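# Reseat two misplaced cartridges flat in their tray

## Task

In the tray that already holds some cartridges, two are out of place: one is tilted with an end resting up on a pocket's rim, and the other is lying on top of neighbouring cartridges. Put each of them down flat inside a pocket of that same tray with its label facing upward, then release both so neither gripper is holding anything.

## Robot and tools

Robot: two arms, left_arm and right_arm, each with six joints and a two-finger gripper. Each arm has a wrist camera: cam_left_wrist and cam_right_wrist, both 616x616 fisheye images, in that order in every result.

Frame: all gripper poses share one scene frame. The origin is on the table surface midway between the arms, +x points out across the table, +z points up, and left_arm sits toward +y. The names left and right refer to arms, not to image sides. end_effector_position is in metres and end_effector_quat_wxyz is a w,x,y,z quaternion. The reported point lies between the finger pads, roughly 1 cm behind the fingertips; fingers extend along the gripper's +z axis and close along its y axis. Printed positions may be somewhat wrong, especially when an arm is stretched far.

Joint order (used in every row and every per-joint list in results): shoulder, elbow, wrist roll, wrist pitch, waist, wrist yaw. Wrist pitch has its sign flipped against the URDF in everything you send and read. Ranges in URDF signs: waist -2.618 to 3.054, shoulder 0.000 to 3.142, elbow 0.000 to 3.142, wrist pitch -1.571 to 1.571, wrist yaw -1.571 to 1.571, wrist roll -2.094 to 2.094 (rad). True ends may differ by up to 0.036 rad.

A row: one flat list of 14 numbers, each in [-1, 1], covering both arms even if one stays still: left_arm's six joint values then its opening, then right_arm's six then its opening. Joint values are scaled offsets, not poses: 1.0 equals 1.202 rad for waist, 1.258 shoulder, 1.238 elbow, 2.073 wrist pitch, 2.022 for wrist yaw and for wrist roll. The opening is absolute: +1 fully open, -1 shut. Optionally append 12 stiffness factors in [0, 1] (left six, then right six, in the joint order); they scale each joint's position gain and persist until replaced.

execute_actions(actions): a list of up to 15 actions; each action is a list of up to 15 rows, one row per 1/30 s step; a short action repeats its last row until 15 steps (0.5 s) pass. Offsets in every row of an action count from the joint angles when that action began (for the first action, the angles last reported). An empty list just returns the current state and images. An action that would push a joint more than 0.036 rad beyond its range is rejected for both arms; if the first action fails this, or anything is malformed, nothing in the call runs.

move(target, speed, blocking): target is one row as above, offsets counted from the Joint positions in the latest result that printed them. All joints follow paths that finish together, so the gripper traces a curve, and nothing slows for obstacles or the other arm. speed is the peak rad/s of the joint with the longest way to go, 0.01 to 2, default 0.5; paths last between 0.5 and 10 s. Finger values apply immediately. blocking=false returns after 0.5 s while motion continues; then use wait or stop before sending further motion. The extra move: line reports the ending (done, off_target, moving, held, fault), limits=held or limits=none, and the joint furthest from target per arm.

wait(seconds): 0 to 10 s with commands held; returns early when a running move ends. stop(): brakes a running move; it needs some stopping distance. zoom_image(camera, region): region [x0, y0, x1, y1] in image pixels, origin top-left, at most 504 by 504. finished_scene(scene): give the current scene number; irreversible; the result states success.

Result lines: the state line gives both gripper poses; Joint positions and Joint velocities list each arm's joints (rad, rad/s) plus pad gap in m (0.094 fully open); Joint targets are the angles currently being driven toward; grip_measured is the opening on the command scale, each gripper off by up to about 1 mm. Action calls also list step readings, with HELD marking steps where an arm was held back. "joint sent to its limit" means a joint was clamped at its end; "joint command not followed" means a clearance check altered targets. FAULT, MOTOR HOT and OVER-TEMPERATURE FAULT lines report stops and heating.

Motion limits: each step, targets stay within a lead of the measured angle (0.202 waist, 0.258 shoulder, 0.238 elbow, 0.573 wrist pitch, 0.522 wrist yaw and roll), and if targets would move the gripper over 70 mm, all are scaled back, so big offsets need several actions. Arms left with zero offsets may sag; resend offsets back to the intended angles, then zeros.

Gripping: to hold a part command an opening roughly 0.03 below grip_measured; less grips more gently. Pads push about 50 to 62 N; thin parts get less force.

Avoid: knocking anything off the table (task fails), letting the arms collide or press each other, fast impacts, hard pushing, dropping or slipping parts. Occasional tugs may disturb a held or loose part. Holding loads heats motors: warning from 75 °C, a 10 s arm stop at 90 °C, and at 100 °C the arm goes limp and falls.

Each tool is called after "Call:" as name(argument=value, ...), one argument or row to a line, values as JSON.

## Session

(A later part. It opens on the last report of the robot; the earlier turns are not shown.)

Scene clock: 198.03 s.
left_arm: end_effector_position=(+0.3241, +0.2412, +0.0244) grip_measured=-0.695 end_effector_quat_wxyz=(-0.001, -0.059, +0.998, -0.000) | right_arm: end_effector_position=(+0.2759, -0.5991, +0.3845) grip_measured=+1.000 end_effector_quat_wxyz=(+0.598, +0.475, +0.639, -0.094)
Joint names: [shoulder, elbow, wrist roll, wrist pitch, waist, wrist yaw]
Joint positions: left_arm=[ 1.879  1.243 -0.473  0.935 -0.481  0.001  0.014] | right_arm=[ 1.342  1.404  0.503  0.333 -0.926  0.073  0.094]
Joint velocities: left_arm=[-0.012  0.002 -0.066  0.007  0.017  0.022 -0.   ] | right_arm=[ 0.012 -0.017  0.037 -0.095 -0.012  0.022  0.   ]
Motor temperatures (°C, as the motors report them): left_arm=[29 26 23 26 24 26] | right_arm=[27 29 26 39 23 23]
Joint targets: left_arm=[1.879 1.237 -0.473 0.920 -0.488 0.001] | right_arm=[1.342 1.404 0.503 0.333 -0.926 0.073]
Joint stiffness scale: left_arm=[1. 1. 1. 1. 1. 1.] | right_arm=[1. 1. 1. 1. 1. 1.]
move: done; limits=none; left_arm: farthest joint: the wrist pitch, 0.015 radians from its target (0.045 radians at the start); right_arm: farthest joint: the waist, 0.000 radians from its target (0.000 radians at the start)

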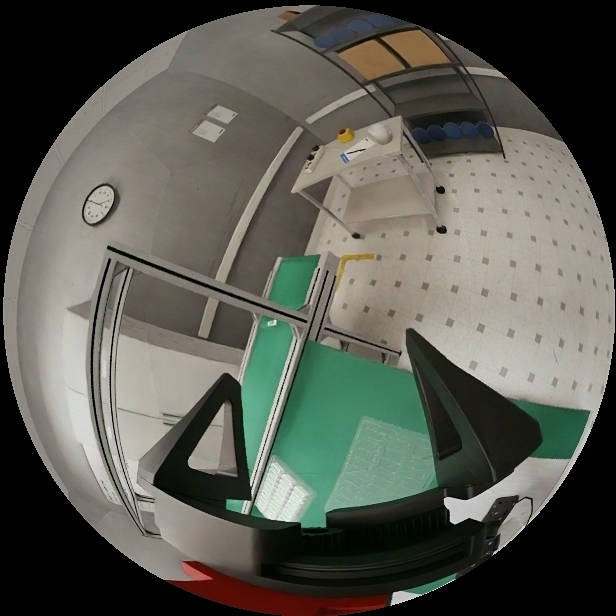

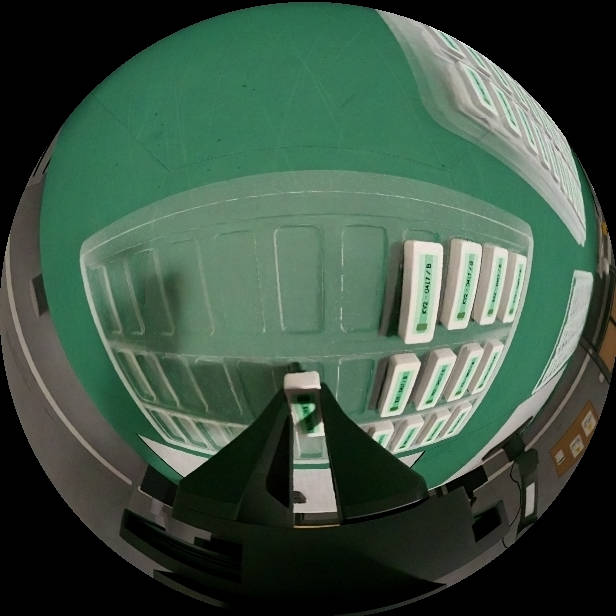

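Call:
move(
  target=[0.011,-0.018,0,-0.02,-0.006,0,-0.75,0,0,0,0,0,0,1],
  speed=0.05,
)

Call:
zoom_image(
  camera="cam_right_wrist",
  region=[200,250,450,450],
)

Scene clock: 206.83 s.
left_arm: end_effector_position=(+0.3242, +0.2412, +0.0165) grip_measured=-0.695 end_effector_quat_wxyz=(-0.002, -0.059, +0.998, +0.000) | right_arm: end_effector_position=(+0.2759, -0.5991, +0.3845) grip_measured=+1.000 end_effector_quat_wxyz=(+0.598, +0.475, +0.639, -0.094)
Joint names: [shoulder, elbow, wrist roll, wrist pitch, waist, wrist yaw]
Joint positions: left_arm=[ 1.894  1.229 -0.473  0.909 -0.481  0.001  0.014] | right_arm=[ 1.342  1.404  0.503  0.333 -0.926  0.073  0.094]
Joint velocities: left_arm=[-0.017 -0.017  0.007 -0.022  0.002  0.066 -0.   ] | right_arm=[-0.017 -0.002 -0.007  0.066 -0.007  0.051  0.   ]
Motor temperatures (°C, as the motors report them): left_arm=[29 26 23 26 24 26] | right_arm=[27 29 26 40 23 23]
Joint targets: left_arm=[1.893 1.221 -0.473 0.894 -0.489 0.001] | right_arm=[1.342 1.404 0.503 0.333 -0.926 0.073]
Joint stiffness scale: left_arm=[1. 1. 1. 1. 1. 1.] | right_arm=[1. 1. 1. 1. 1. 1.]
move: done; limits=none; left_arm: farthest joint: the wrist pitch, 0.015 radians from its target (0.041 radians at the start); right_arm: farthest joint: the waist, 0.000 radians from its target (0.000 radians at the start)

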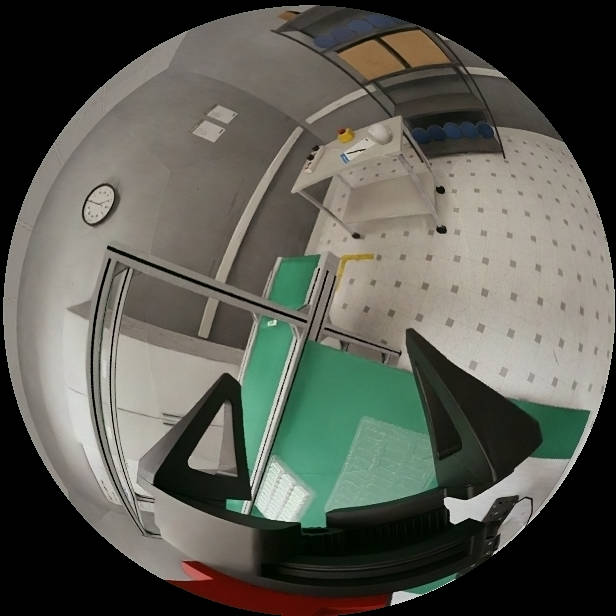

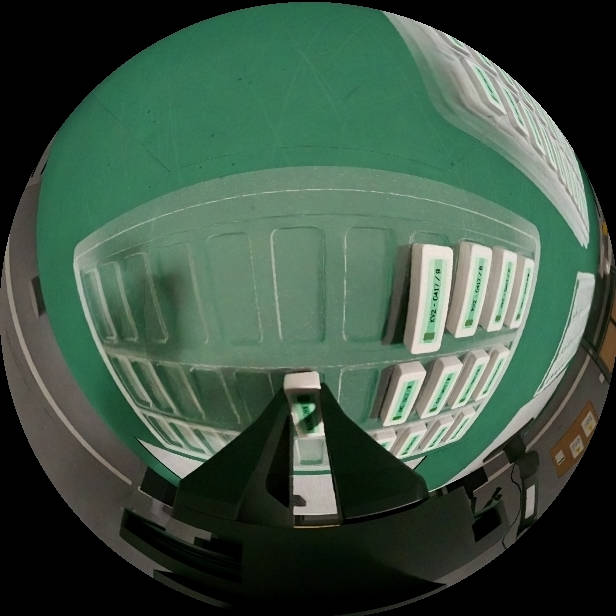

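Region (200, 250, 450, 450) of cam_right_wrist's 616x616 image, scaled by 2.016, with more detail than that image has; it fills the top 403 rows of this view, and the rest is white.

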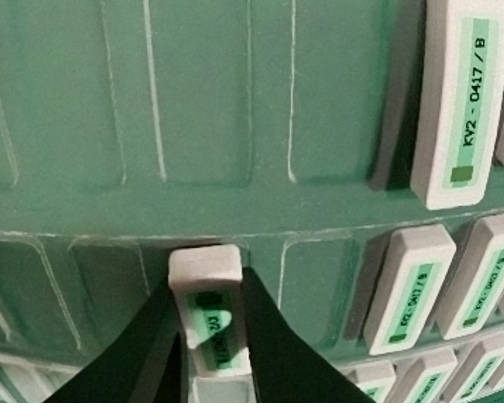

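Call:
move(
  target=[0.002,-0.018,0,-0.012,-0.011,0,-0.75,0,0,0,0,0,0,1],
  speed=0.05,
)

Call:
zoom_image(
  camera="cam_right_wrist",
  region=[200,250,450,450],
)

Scene clock: 217.67 s.
left_arm: end_effector_position=(+0.3239, +0.2410, +0.0152) grip_measured=-0.695 end_effector_quat_wxyz=(-0.000, -0.058, +0.998, +0.001) | right_arm: end_effector_position=(+0.2759, -0.5991, +0.3845) grip_measured=+1.000 end_effector_quat_wxyz=(+0.598, +0.475, +0.639, -0.094)
Joint names: [shoulder, elbow, wrist roll, wrist pitch, waist, wrist yaw]
Joint positions: left_arm=[ 1.894  1.223 -0.473  0.902 -0.484 -0.002  0.014] | right_arm=[ 1.342  1.404  0.503  0.333 -0.926  0.073  0.094]
Joint velocities: left_arm=[-0.022 -0.012 -0.037  0.037  0.007 -0.037  0.001] | right_arm=[-0.012 -0.002 -0.022  0.022 -0.007  0.022  0.   ]
Motor temperatures (°C, as the motors report them): left_arm=[29 26 23 26 24 26] | right_arm=[27 29 26 40 23 23]
Joint targets: left_arm=[1.896 1.206 -0.473 0.884 -0.495 0.000] | right_arm=[1.342 1.404 0.503 0.333 -0.926 0.073]
Joint stiffness scale: left_arm=[1. 1. 1. 1. 1. 1.] | right_arm=[1. 1. 1. 1. 1. 1.]
move: done; limits=none; left_arm: farthest joint: the wrist pitch, 0.018 radians from its target (0.024 radians at the start); right_arm: farthest joint: the waist, 0.000 radians from its target (0.000 radians at the start)

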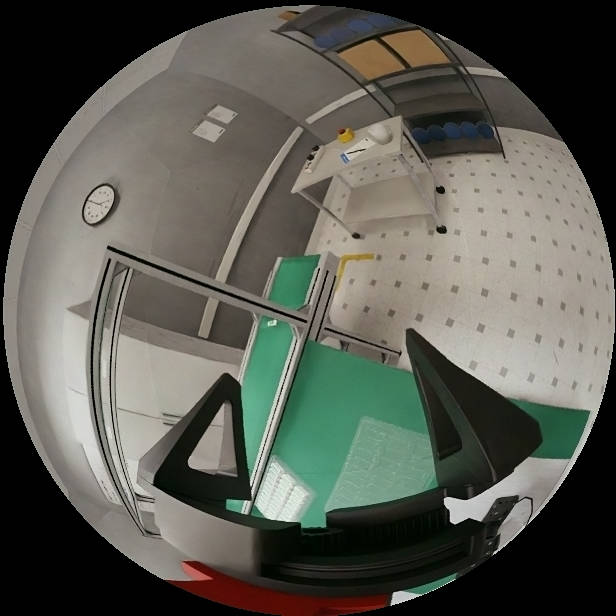

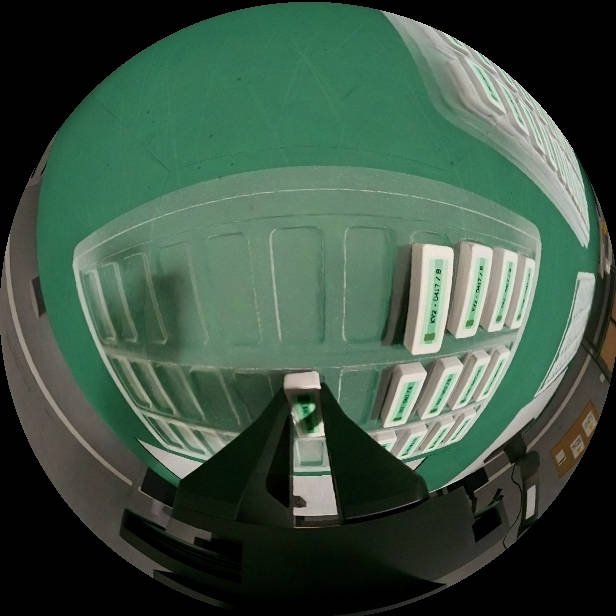

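Region (200, 250, 450, 450) of cam_right_wrist's 616x616 image, scaled by 2.016, with more detail than that image has; it fills the top 403 rows of this view, and the rest is white.

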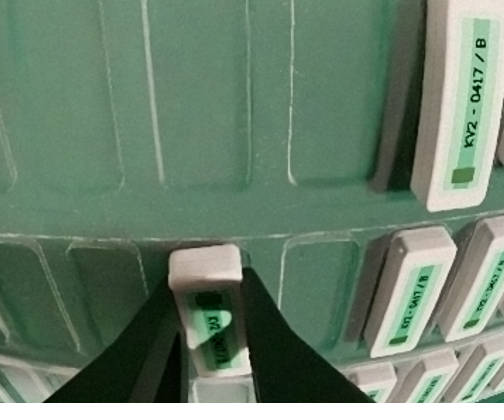

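Call:
execute_actions(
  actions=[
    [[0,0,0,0,0,0,-0.55,0,0,0,0,0,0,1]],
    [[0,0,0,0,0,0,-0.55,0,0,0,0,0,0,1]],
  ],
)

Call:
move(
  target=[-0.045,0.09,0,0.05,0,0,-0.55,0,0,0,0,0,0,1],
  speed=0.3,
)

Call:
zoom_image(
  camera="cam_right_wrist",
  region=[200,180,500,450],
)

Scene clock: 224.13 s.
left_arm: end_effector_position=(+0.3235, +0.2430, +0.0152) grip_measured=-0.553 end_effector_quat_wxyz=(-0.001, -0.058, +0.998, +0.006) | right_arm: end_effector_position=(+0.2759, -0.5991, +0.3845) grip_measured=+1.000 end_effector_quat_wxyz=(+0.598, +0.475, +0.639, -0.094)
Joint names: [shoulder, elbow, wrist roll, wrist pitch, waist, wrist yaw]
Joint positions: left_arm=[ 1.894  1.223 -0.473  0.906 -0.483 -0.01   0.021] | right_arm=[ 1.342  1.404  0.503  0.333 -0.926  0.073  0.094]
Joint velocities: left_arm=[-0.002 -0.012  0.007  0.022 -0.012  0.007  0.   ] | right_arm=[ 0.002 -0.002 -0.022  0.037  0.002  0.051  0.   ]
Motor temperatures (°C, as the motors report them): left_arm=[29 26 23 26 24 26] | right_arm=[27 29 26 40 23 23]
Joint targets: left_arm=[1.894 1.223 -0.473 0.906 -0.483 -0.010] | right_arm=[1.342 1.404 0.503 0.333 -0.926 0.073]
Joint stiffness scale: left_arm=[1. 1. 1. 1. 1. 1.] | right_arm=[1. 1. 1. 1. 1. 1.]
Step readings (joint positions; steps 1 to 15: 1st action; 16 to 30: 2nd action):
0: left_arm=[1.894 1.223 -0.473 0.902 -0.484 -0.002] | right_arm=[1.342 1.404 0.503 0.333 -0.926 0.073]
1: left_arm=[1.894 1.223 -0.473 0.904 -0.484 -0.005] | right_arm=[1.342 1.404 0.503 0.333 -0.926 0.073]
2: left_arm=[1.894 1.223 -0.473 0.905 -0.483 -0.008] | right_arm=[1.342 1.404 0.503 0.333 -0.926 0.073]
4: left_arm=[1.894 1.223 -0.473 0.906 -0.483 -0.010] | right_arm=[1.342 1.404 0.503 0.333 -0.926 0.073]
8: left_arm=[1.894 1.223 -0.473 0.906 -0.483 -0.010] | right_arm=[1.342 1.404 0.503 0.333 -0.926 0.073]
15: left_arm=[1.894 1.223 -0.473 0.906 -0.483 -0.010] | right_arm=[1.342 1.404 0.503 0.333 -0.926 0.073]
16: left_arm=[1.894 1.223 -0.473 0.906 -0.483 -0.010] | right_arm=[1.342 1.404 0.503 0.333 -0.926 0.073]
17: left_arm=[1.894 1.223 -0.473 0.906 -0.483 -0.010] | right_arm=[1.342 1.404 0.503 0.333 -0.926 0.073]
19: left_arm=[1.894 1.223 -0.473 0.906 -0.483 -0.010] | right_arm=[1.342 1.404 0.503 0.333 -0.926 0.073]
23: left_arm=[1.894 1.223 -0.473 0.906 -0.483 -0.010] | right_arm=[1.342 1.404 0.503 0.333 -0.926 0.073]
30: Joint positions above

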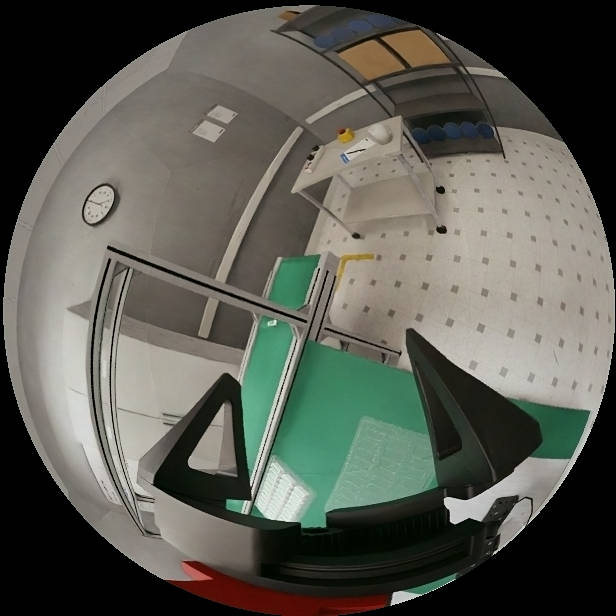

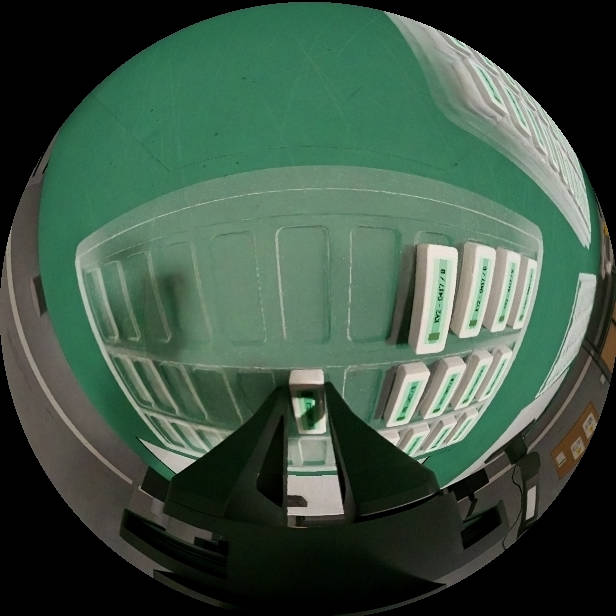

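Scene clock: 225.23 s.
left_arm: end_effector_position=(+0.3320, +0.2399, +0.0468) grip_measured=-0.553 end_effector_quat_wxyz=(+0.012, -0.058, +0.998, +0.000) | right_arm: end_effector_position=(+0.2759, -0.5991, +0.3845) grip_measured=+1.000 end_effector_quat_wxyz=(+0.598, +0.475, +0.639, -0.094)
Joint names: [shoulder, elbow, wrist roll, wrist pitch, waist, wrist yaw]
Joint positions: left_arm=[ 1.858  1.309 -0.473  1.    -0.483 -0.01   0.021] | right_arm=[ 1.342  1.404  0.503  0.333 -0.926  0.073  0.094]
Joint velocities: left_arm=[ 0.002 -0.002  0.007  0.022  0.012 -0.007  0.   ] | right_arm=[-0.012 -0.002 -0.007  0.007 -0.012 -0.007  0.   ]
Motor temperatures (°C, as the motors report them): left_arm=[29 26 23 26 24 26] | right_arm=[27 29 26 40 23 23]
Joint targets: left_arm=[1.837 1.335 -0.473 1.010 -0.483 -0.010] | right_arm=[1.342 1.404 0.503 0.333 -0.926 0.073]
Joint stiffness scale: left_arm=[1. 1. 1. 1. 1. 1.] | right_arm=[1. 1. 1. 1. 1. 1.]
move: off_target (left_arm); limits=none; left_arm: farthest joint: the elbow, 0.025 radians from its target (0.111 radians at the start); right_arm: farthest joint: the waist, 0.000 radians from its target (0.000 radians at the start)

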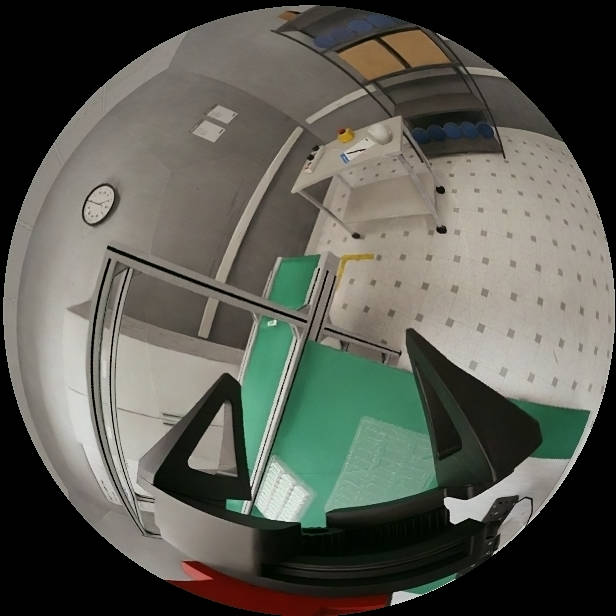

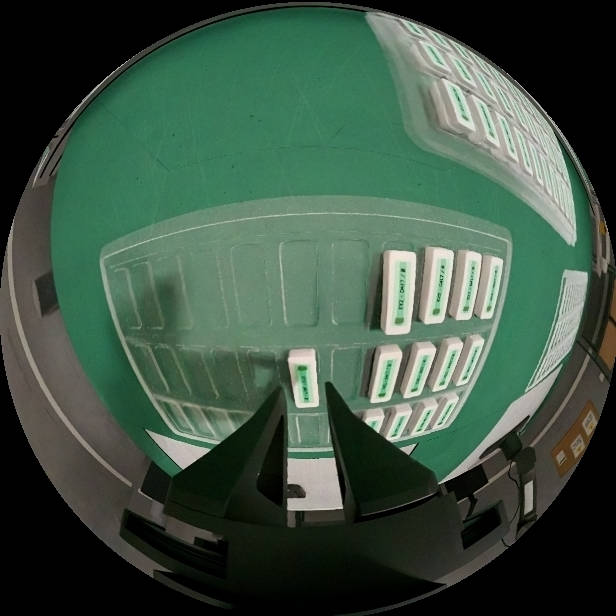

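Region (200, 180, 500, 450) of cam_right_wrist's 616x616 image, scaled by 1.680, with more detail than that image has; it fills the top 454 rows of this view, and the rest is white.

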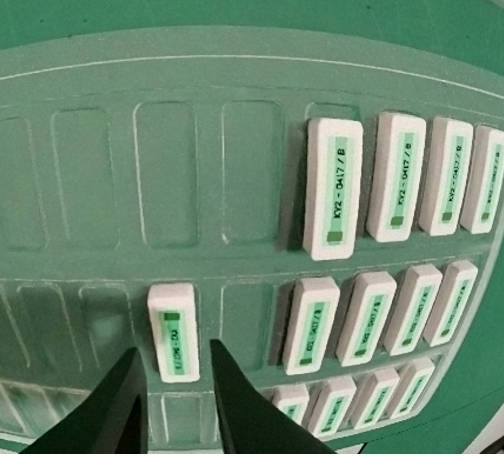

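Call:
move(
  target=[0.204,0.32,-0.034,0.062,-0.057,0,-0.5,0,0,0,0,0,0,1],
  speed=0.7,
)

Scene clock: 243.80 s.
left_arm: end_effector_position=(+0.3840, +0.1929, +0.0445) grip_measured=-0.503 end_effector_quat_wxyz=(+0.006, -0.056, +0.998, +0.003) | right_arm: end_effector_position=(+0.2759, -0.5991, +0.3845) grip_measured=+1.000 end_effector_quat_wxyz=(+0.598, +0.475, +0.639, -0.094)
Joint names: [shoulder, elbow, wrist roll, wrist pitch, waist, wrist yaw]
Joint positions: left_arm=[ 2.118  1.674 -0.533  1.119 -0.547 -0.01   0.023] | right_arm=[ 1.342  1.404  0.503  0.333 -0.926  0.073  0.094]
Joint velocities: left_arm=[-0.007  0.017 -0.051 -0.051 -0.002 -0.051  0.   ] | right_arm=[-0.002  0.002  0.022  0.007 -0.007  0.081  0.   ]
Motor temperatures (°C, as the motors report them): left_arm=[30 27 23 26 24 26] | right_arm=[28 29 26 41 23 23]
Joint targets: left_arm=[2.115 1.706 -0.542 1.129 -0.551 -0.010] | right_arm=[1.342 1.404 0.503 0.333 -0.926 0.073]
Joint stiffness scale: left_arm=[1. 1. 1. 1. 1. 1.] | right_arm=[1. 1. 1. 1. 1. 1.]
move: off_target (left_arm); limits=none; left_arm: farthest joint: the elbow, 0.031 radians from its target (0.396 radians at the start); right_arm: farthest joint: the waist, 0.000 radians from its target (0.000 radians at the start)

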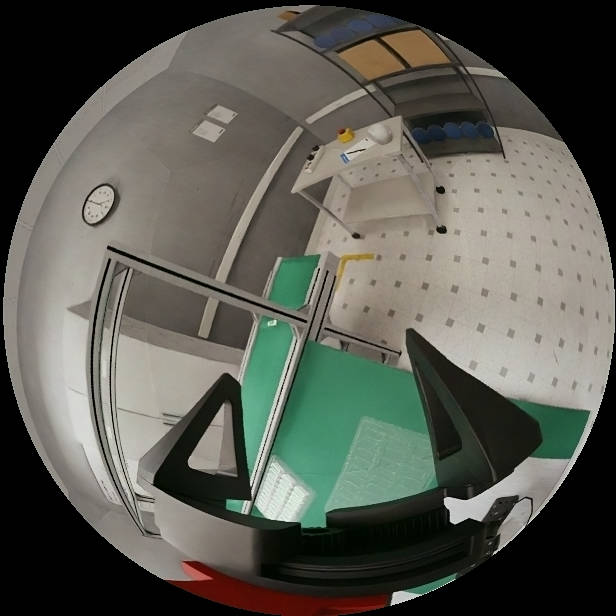

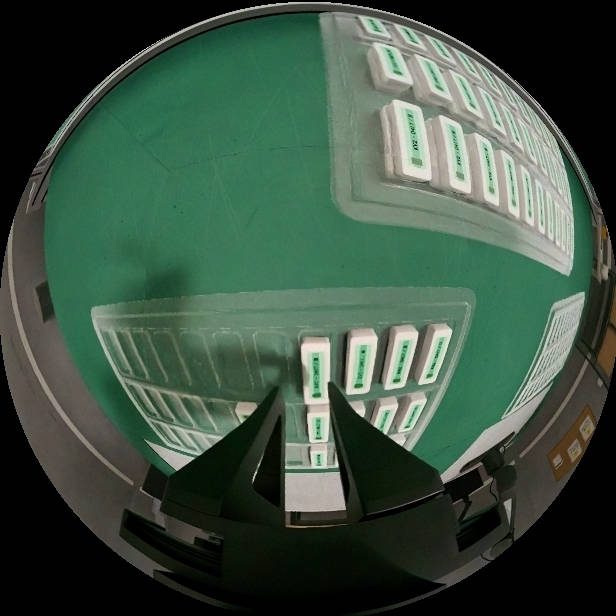

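Call:
move(
  target=[-0.004,-0.078,-0.01,-0.047,-0.022,0,-0.5,0,0,0,0,0,0,1],
  speed=0.15,
)

Scene clock: 251.83 s.
left_arm: end_effector_position=(+0.3742, +0.1886, +0.0228) grip_measured=-0.503 end_effector_quat_wxyz=(+0.003, -0.052, +0.999, +0.004) | right_arm: end_effector_position=(+0.2759, -0.5991, +0.3845) grip_measured=+1.000 end_effector_quat_wxyz=(+0.598, +0.475, +0.639, -0.094)
Joint names: [shoulder, elbow, wrist roll, wrist pitch, waist, wrist yaw]
Joint positions: left_arm=[ 2.118  1.585 -0.544  1.037 -0.566 -0.01   0.023] | right_arm=[ 1.342  1.404  0.503  0.333 -0.926  0.073  0.094]
Joint velocities: left_arm=[ 0.007 -0.012 -0.007 -0.051 -0.017 -0.051 -0.   ] | right_arm=[ 0.012 -0.007 -0.007  0.066 -0.007 -0.037  0.   ]
Motor temperatures (°C, as the motors report them): left_arm=[30 27 23 26 24 26] | right_arm=[28 29 26 41 23 23]
Joint targets: left_arm=[2.113 1.577 -0.553 1.022 -0.573 -0.010] | right_arm=[1.342 1.404 0.503 0.333 -0.926 0.073]
Joint stiffness scale: left_arm=[1. 1. 1. 1. 1. 1.] | right_arm=[1. 1. 1. 1. 1. 1.]
move: done; limits=none; left_arm: farthest joint: the wrist pitch, 0.015 radians from its target (0.098 radians at the start); right_arm: farthest joint: the waist, 0.000 radians from its target (0.000 radians at the start)

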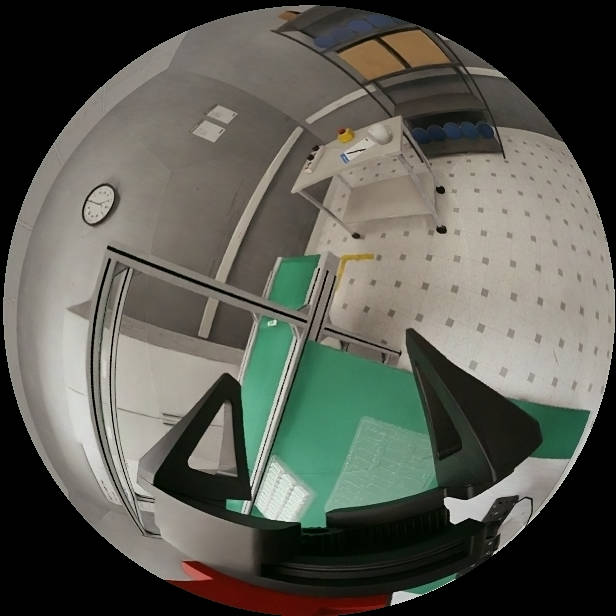

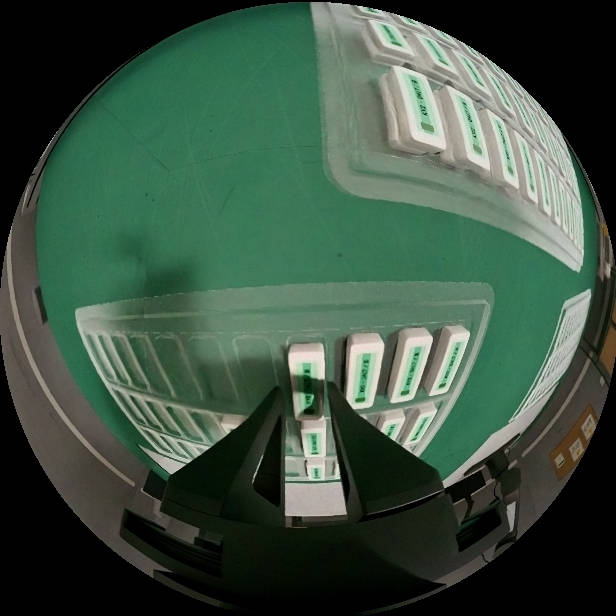

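Call:
move(
  target=[0.016,-0.006,0,-0.012,-0.005,0,-0.5,0,0,0,0,0,0,1],
  speed=0.05,
)

Call:
execute_actions(
  actions=[
    [[0,0,0,0,0,0,-0.75,0,0,0,0,0,0,1]],
    [[0,0,0,0,0,0,-0.75,0,0,0,0,0,0,1]],
  ],
)

Scene clock: 256.60 s.
left_arm: end_effector_position=(+0.3735, +0.1889, +0.0161) grip_measured=-0.503 end_effector_quat_wxyz=(-0.003, -0.052, +0.999, +0.008) | right_arm: end_effector_position=(+0.2759, -0.5991, +0.3845) grip_measured=+1.000 end_effector_quat_wxyz=(+0.598, +0.475, +0.639, -0.094)
Joint names: [shoulder, elbow, wrist roll, wrist pitch, waist, wrist yaw]
Joint positions: left_arm=[ 2.136  1.585 -0.544  1.033 -0.566 -0.01   0.023] | right_arm=[ 1.342  1.404  0.503  0.333 -0.926  0.073  0.094]
Joint velocities: left_arm=[-0.002 -0.007  0.007  0.051 -0.007 -0.066  0.   ] | right_arm=[ 0.012  0.007 -0.037 -0.007 -0.007  0.037  0.   ]
Motor temperatures (°C, as the motors report them): left_arm=[31 27 23 26 24 26] | right_arm=[28 29 26 41 23 23]
Joint targets: left_arm=[2.138 1.578 -0.544 1.012 -0.572 -0.010] | right_arm=[1.342 1.404 0.503 0.333 -0.926 0.073]
Joint stiffness scale: left_arm=[1. 1. 1. 1. 1. 1.] | right_arm=[1. 1. 1. 1. 1. 1.]
move: off_target (left_arm); limits=none; left_arm: farthest joint: the wrist pitch, 0.021 radians from its target (0.024 radians at the start); right_arm: farthest joint: the waist, 0.000 radians from its target (0.000 radians at the start)

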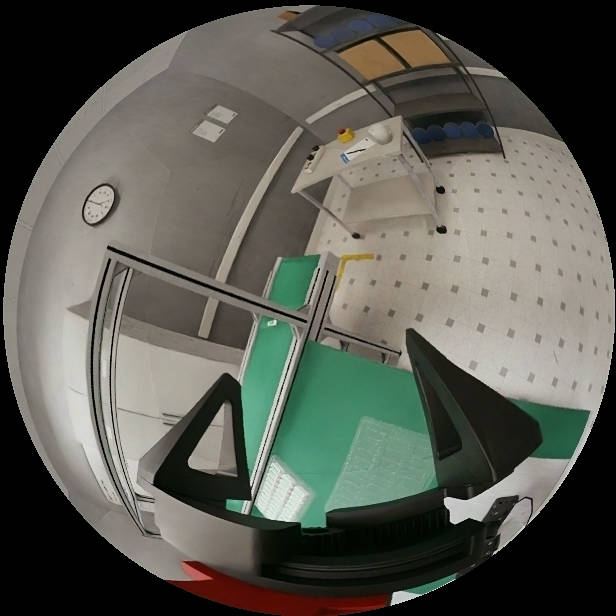

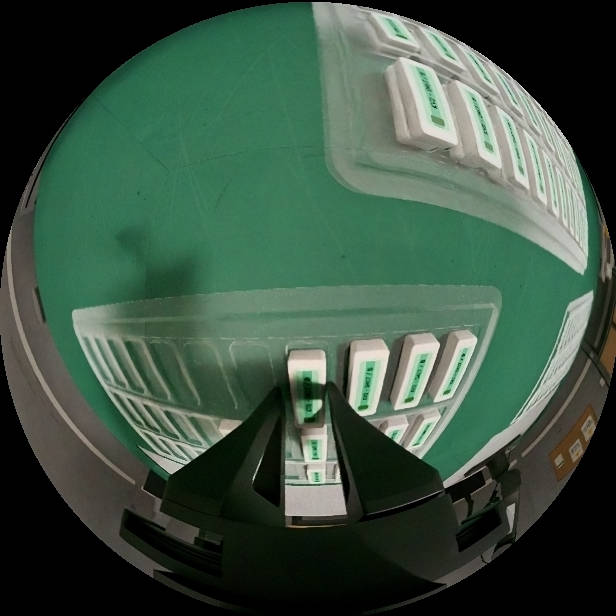

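Scene clock: 257.60 s.
left_arm: end_effector_position=(+0.3736, +0.1886, +0.0161) grip_measured=-0.699 end_effector_quat_wxyz=(-0.003, -0.052, +0.999, +0.007) | right_arm: end_effector_position=(+0.2759, -0.5991, +0.3845) grip_measured=+1.000 end_effector_quat_wxyz=(+0.598, +0.475, +0.639, -0.094)
Joint names: [shoulder, elbow, wrist roll, wrist pitch, waist, wrist yaw]
Joint positions: left_arm=[ 2.136  1.585 -0.544  1.032 -0.566 -0.009  0.014] | right_arm=[ 1.342  1.404  0.503  0.333 -0.926  0.073  0.094]
Joint velocities: left_arm=[-0.032 -0.017  0.007  0.11  -0.022  0.037 -0.001] | right_arm=[ 0.007 -0.017 -0.066 -0.007 -0.022 -0.066  0.   ]
Motor temperatures (°C, as the motors report them): left_arm=[31 27 23 26 24 26] | right_arm=[28 29 26 41 23 23]
Joint targets: left_arm=[2.136 1.585 -0.544 1.032 -0.566 -0.009] | right_arm=[1.342 1.404 0.503 0.333 -0.926 0.073]
Joint stiffness scale: left_arm=[1. 1. 1. 1. 1. 1.] | right_arm=[1. 1. 1. 1. 1. 1.]
Step readings (joint positions; steps 1 to 15: 1st action; 16 to 30: 2nd action):
0: left_arm=[2.136 1.585 -0.544 1.033 -0.566 -0.010] | right_arm=[1.342 1.404 0.503 0.333 -0.926 0.073]
1: left_arm=[2.136 1.585 -0.544 1.032 -0.566 -0.009] | right_arm=[1.342 1.404 0.503 0.333 -0.926 0.073]
2: left_arm=[2.136 1.585 -0.544 1.032 -0.566 -0.009] | right_arm=[1.342 1.404 0.503 0.333 -0.926 0.073]
4: left_arm=[2.136 1.585 -0.544 1.032 -0.566 -0.009] | right_arm=[1.342 1.404 0.503 0.333 -0.926 0.073]
8: left_arm=[2.136 1.585 -0.544 1.032 -0.566 -0.009] | right_arm=[1.342 1.404 0.503 0.333 -0.926 0.073]
15: left_arm=[2.136 1.585 -0.544 1.032 -0.566 -0.009] | right_arm=[1.342 1.404 0.503 0.333 -0.926 0.073]
16: left_arm=[2.136 1.585 -0.544 1.032 -0.566 -0.009] | right_arm=[1.342 1.404 0.503 0.333 -0.926 0.073]
17: left_arm=[2.136 1.585 -0.544 1.032 -0.566 -0.009] | right_arm=[1.342 1.404 0.503 0.333 -0.926 0.073]
19: left_arm=[2.136 1.585 -0.544 1.032 -0.566 -0.009] | right_arm=[1.342 1.404 0.503 0.333 -0.926 0.073]
23: left_arm=[2.136 1.585 -0.544 1.032 -0.566 -0.009] | right_arm=[1.342 1.404 0.503 0.333 -0.926 0.073]
30: Joint positions above

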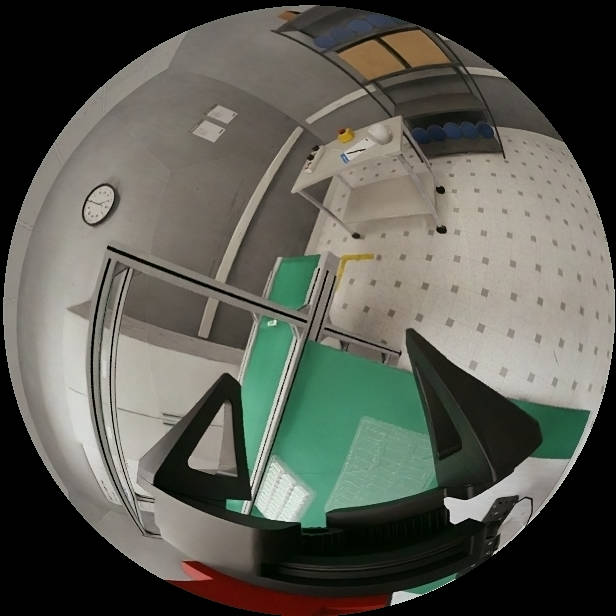

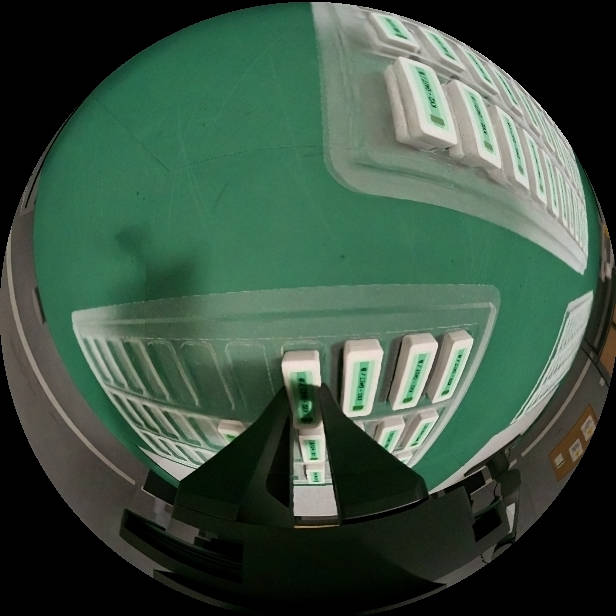

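Call:
move(
  target=[0.015,0.048,0.003,0.012,0.01,0,-0.75,0,0,0,0,0,0,1],
  speed=0.05,
)

Scene clock: 263.27 s.
left_arm: end_effector_position=(+0.3773, +0.1887, +0.0162) grip_measured=-0.699 end_effector_quat_wxyz=(-0.006, -0.054, +0.998, +0.008) | right_arm: end_effector_position=(+0.2759, -0.5991, +0.3845) grip_measured=+1.000 end_effector_quat_wxyz=(+0.598, +0.475, +0.639, -0.094)
Joint names: [shoulder, elbow, wrist roll, wrist pitch, waist, wrist yaw]
Joint positions: left_arm=[ 2.154  1.614 -0.544  1.049 -0.562 -0.009  0.014] | right_arm=[ 1.342  1.404  0.503  0.333 -0.926  0.073  0.094]
Joint velocities: left_arm=[ 0.012  0.007 -0.095  0.007  0.012  0.007  0.   ] | right_arm=[ 0.027 -0.012 -0.022  0.022 -0.007 -0.007  0.   ]
Motor temperatures (°C, as the motors report them): left_arm=[31 27 23 26 24 26] | right_arm=[28 29 26 41 23 23]
Joint targets: left_arm=[2.155 1.645 -0.538 1.057 -0.555 -0.009] | right_arm=[1.342 1.404 0.503 0.333 -0.926 0.073]
Joint stiffness scale: left_arm=[1. 1. 1. 1. 1. 1.] | right_arm=[1. 1. 1. 1. 1. 1.]
move: off_target (left_arm); limits=none; left_arm: farthest joint: the elbow, 0.030 radians from its target (0.059 radians at the start); right_arm: farthest joint: the waist, 0.000 radians from its target (0.000 radians at the start)

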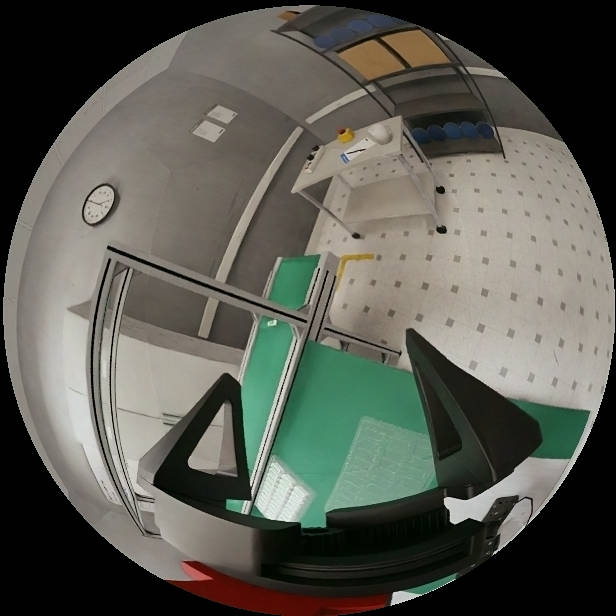

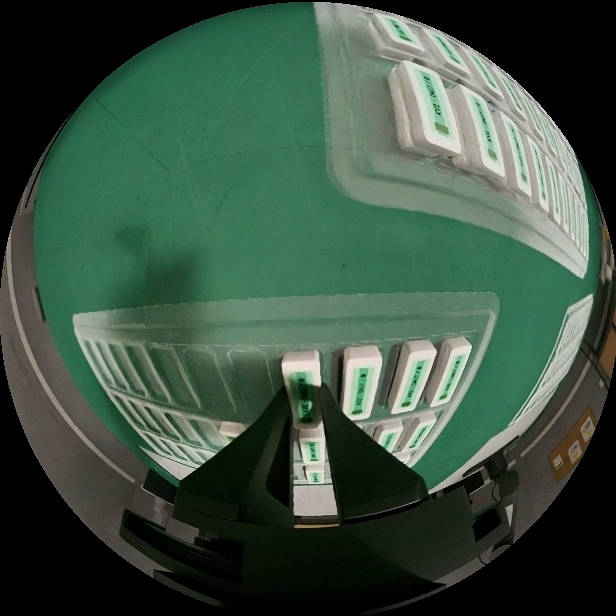

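Neighbour top ~347, ours 350. Release and lift.

Call:
execute_actions(
  actions=[
    [[0.003,0.025,0,0,0,0,-0.52,0,0,0,0,0,0,1]],
    [[0,0,0,0,0,0,-0.52,0,0,0,0,0,0,1]],
  ],
)

Call:
move(
  target=[-0.06,0.09,0,0.06,0,0,-0.52,0,0,0,0,0,0,1],
  speed=0.3,
)

Call:
zoom_image(
  camera="cam_right_wrist",
  region=[180,230,480,460],
)

Scene clock: 267.70 s.
left_arm: end_effector_position=(+0.3772, +0.1890, +0.0163) grip_measured=-0.523 end_effector_quat_wxyz=(-0.006, -0.054, +0.998, +0.009) | right_arm: end_effector_position=(+0.2759, -0.5991, +0.3845) grip_measured=+1.000 end_effector_quat_wxyz=(+0.598, +0.475, +0.639, -0.094)
Joint names: [shoulder, elbow, wrist roll, wrist pitch, waist, wrist yaw]
Joint positions: left_arm=[ 2.154  1.614 -0.544  1.05  -0.562 -0.01   0.022] | right_arm=[ 1.342  1.404  0.503  0.333 -0.926  0.073  0.094]
Joint velocities: left_arm=[ 0.007  0.002  0.022  0.095 -0.012 -0.037 -0.001] | right_arm=[ 0.007 -0.002  0.051  0.007 -0.002 -0.037  0.   ]
Motor temperatures (°C, as the motors report them): left_arm=[31 27 23 26 24 26] | right_arm=[28 29 26 41 23 23]
Joint targets: left_arm=[2.154 1.614 -0.544 1.050 -0.562 -0.010] | right_arm=[1.342 1.404 0.503 0.333 -0.926 0.073]
Joint stiffness scale: left_arm=[1. 1. 1. 1. 1. 1.] | right_arm=[1. 1. 1. 1. 1. 1.]
Step readings (joint positions; steps 1 to 15: 1st action; 16 to 30: 2nd action):
0: left_arm=[2.154 1.614 -0.544 1.049 -0.562 -0.009] | right_arm=[1.342 1.404 0.503 0.333 -0.926 0.073]
1: left_arm=[2.154 1.614 -0.544 1.050 -0.562 -0.009] | right_arm=[1.342 1.404 0.503 0.333 -0.926 0.073]
2: left_arm=[2.154 1.614 -0.544 1.050 -0.562 -0.009] | right_arm=[1.342 1.404 0.503 0.333 -0.926 0.073]
4: left_arm=[2.154 1.614 -0.544 1.050 -0.562 -0.010] | right_arm=[1.342 1.404 0.503 0.333 -0.926 0.073]
8: left_arm=[2.154 1.614 -0.544 1.050 -0.562 -0.010] | right_arm=[1.342 1.404 0.503 0.333 -0.926 0.073]
15: left_arm=[2.154 1.614 -0.544 1.050 -0.562 -0.010] | right_arm=[1.342 1.404 0.503 0.333 -0.926 0.073]
16: left_arm=[2.154 1.614 -0.544 1.050 -0.562 -0.010] | right_arm=[1.342 1.404 0.503 0.333 -0.926 0.073]
17: left_arm=[2.154 1.614 -0.544 1.050 -0.562 -0.010] | right_arm=[1.342 1.404 0.503 0.333 -0.926 0.073]
19: left_arm=[2.154 1.614 -0.544 1.050 -0.562 -0.010] | right_arm=[1.342 1.404 0.503 0.333 -0.926 0.073]
23: left_arm=[2.154 1.614 -0.544 1.050 -0.562 -0.010] | right_arm=[1.342 1.404 0.503 0.333 -0.926 0.073]
30: Joint positions above

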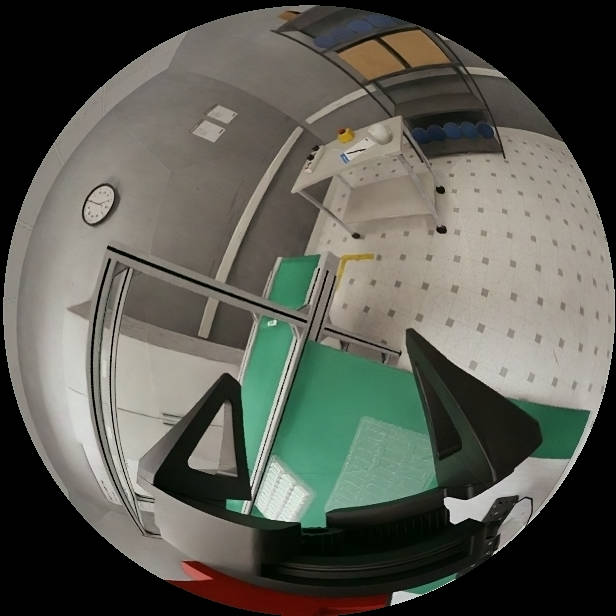

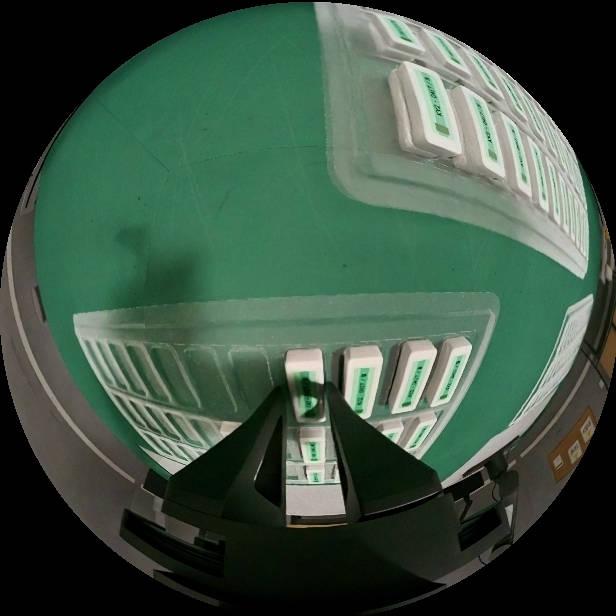

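Scene clock: 268.80 s.
left_arm: end_effector_position=(+0.3798, +0.1878, +0.0597) grip_measured=-0.523 end_effector_quat_wxyz=(+0.007, -0.054, +0.999, +0.002) | right_arm: end_effector_position=(+0.2759, -0.5991, +0.3845) grip_measured=+1.000 end_effector_quat_wxyz=(+0.598, +0.475, +0.639, -0.094)
Joint names: [shoulder, elbow, wrist roll, wrist pitch, waist, wrist yaw]
Joint positions: left_arm=[ 2.096  1.702 -0.544  1.164 -0.562 -0.01   0.022] | right_arm=[ 1.342  1.404  0.503  0.333 -0.926  0.073  0.094]
Joint velocities: left_arm=[ 0.007  0.002 -0.007  0.022  0.002 -0.007  0.   ] | right_arm=[-0.007 -0.002 -0.022 -0.066 -0.007  0.066  0.   ]
Motor temperatures (°C, as the motors report them): left_arm=[31 27 23 26 24 26] | right_arm=[28 30 26 41 23 23]
Joint targets: left_arm=[2.078 1.726 -0.544 1.174 -0.562 -0.010] | right_arm=[1.342 1.404 0.503 0.333 -0.926 0.073]
Joint stiffness scale: left_arm=[1. 1. 1. 1. 1. 1.] | right_arm=[1. 1. 1. 1. 1. 1.]
move: off_target (left_arm); limits=none; left_arm: farthest joint: the elbow, 0.024 radians from its target (0.111 radians at the start); right_arm: farthest joint: the waist, 0.000 radians from its target (0.000 radians at the start)

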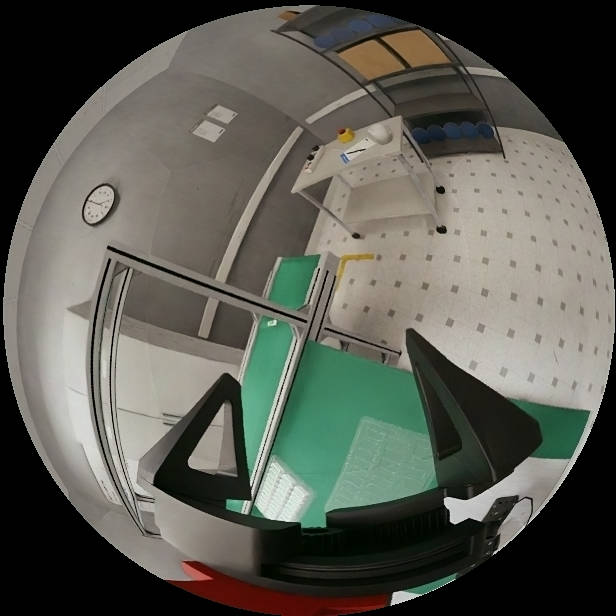

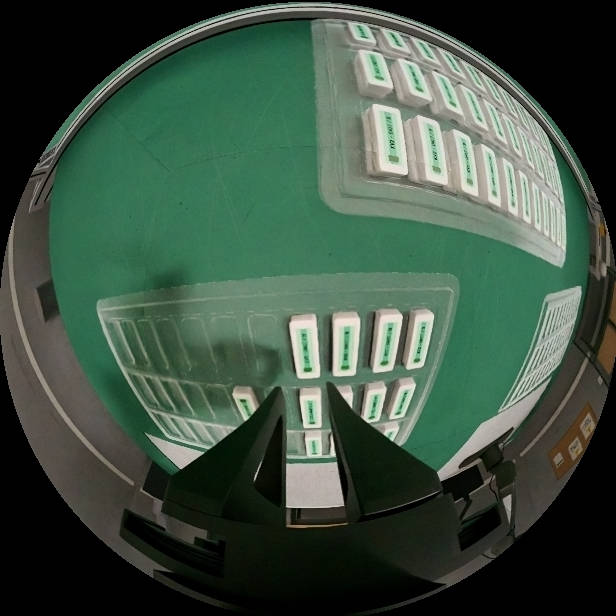

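Region (180, 230, 480, 460) of cam_right_wrist's 616x616 image, scaled by 1.680, with more detail than that image has; it fills the top 386 rows of this view, and the rest is white.

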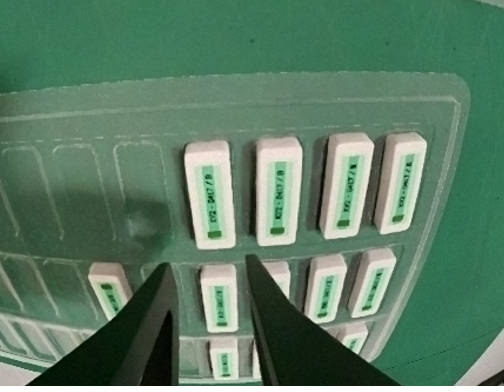

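Call:
move(
  target=[-0.235,-0.23,0.02,0.0,0.035,0,-0.52,0,0,0,0,0,0,1],
  speed=0.8,
)

Call:
zoom_image(
  camera="cam_right_wrist",
  region=[200,200,480,420],
)

Scene clock: 274.43 s.
left_arm: end_effector_position=(+0.3228, +0.2282, +0.0890) grip_measured=-0.523 end_effector_quat_wxyz=(+0.008, -0.057, +0.998, +0.002) | right_arm: end_effector_position=(+0.2759, -0.5991, +0.3845) grip_measured=+1.000 end_effector_quat_wxyz=(+0.598, +0.475, +0.639, -0.094)
Joint names: [shoulder, elbow, wrist roll, wrist pitch, waist, wrist yaw]
Joint positions: left_arm=[ 1.814  1.425 -0.513  1.169 -0.525 -0.01   0.022] | right_arm=[ 1.342  1.404  0.503  0.333 -0.926  0.073  0.094]
Joint velocities: left_arm=[-0.012 -0.007 -0.007  0.066  0.002 -0.037 -0.001] | right_arm=[ 0.002 -0.012 -0.007 -0.066  0.002  0.007  0.   ]
Motor temperatures (°C, as the motors report them): left_arm=[31 27 23 26 24 26] | right_arm=[28 30 26 41 23 23]
Joint targets: left_arm=[1.801 1.417 -0.504 1.164 -0.520 -0.010] | right_arm=[1.342 1.404 0.503 0.333 -0.926 0.073]
Joint stiffness scale: left_arm=[1. 1. 1. 1. 1. 1.] | right_arm=[1. 1. 1. 1. 1. 1.]
move: done; limits=none; left_arm: farthest joint: the shoulder, 0.013 radians from its target (0.296 radians at the start); right_arm: farthest joint: the waist, 0.000 radians from its target (0.000 radians at the start)

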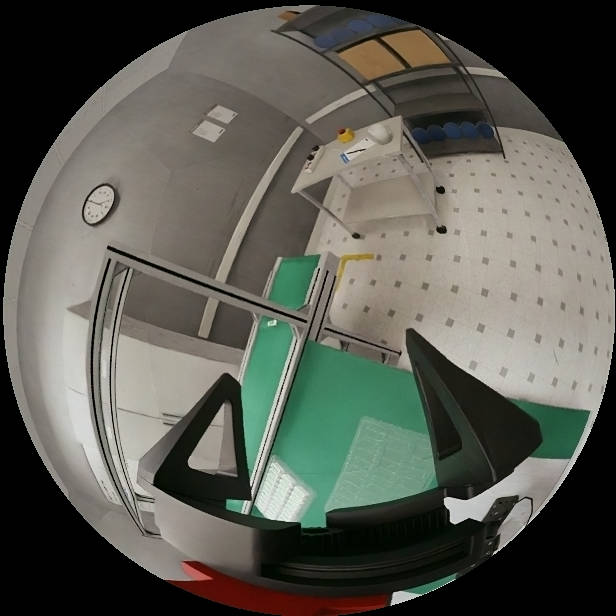

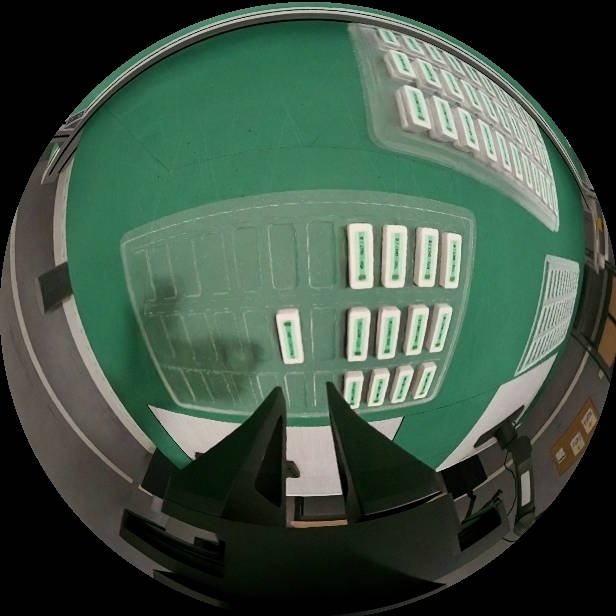

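Region (200, 200, 480, 420) of cam_right_wrist's 616x616 image, scaled by 1.800, with more detail than that image has; it fills the top 396 rows of this view, and the rest is white.

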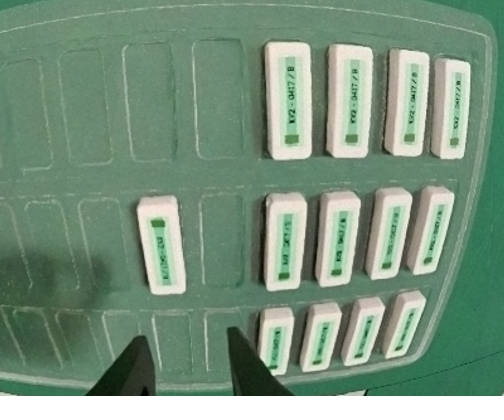

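Call:
finished_scene(
  scene=1,
)

The scene is finished: the task was done.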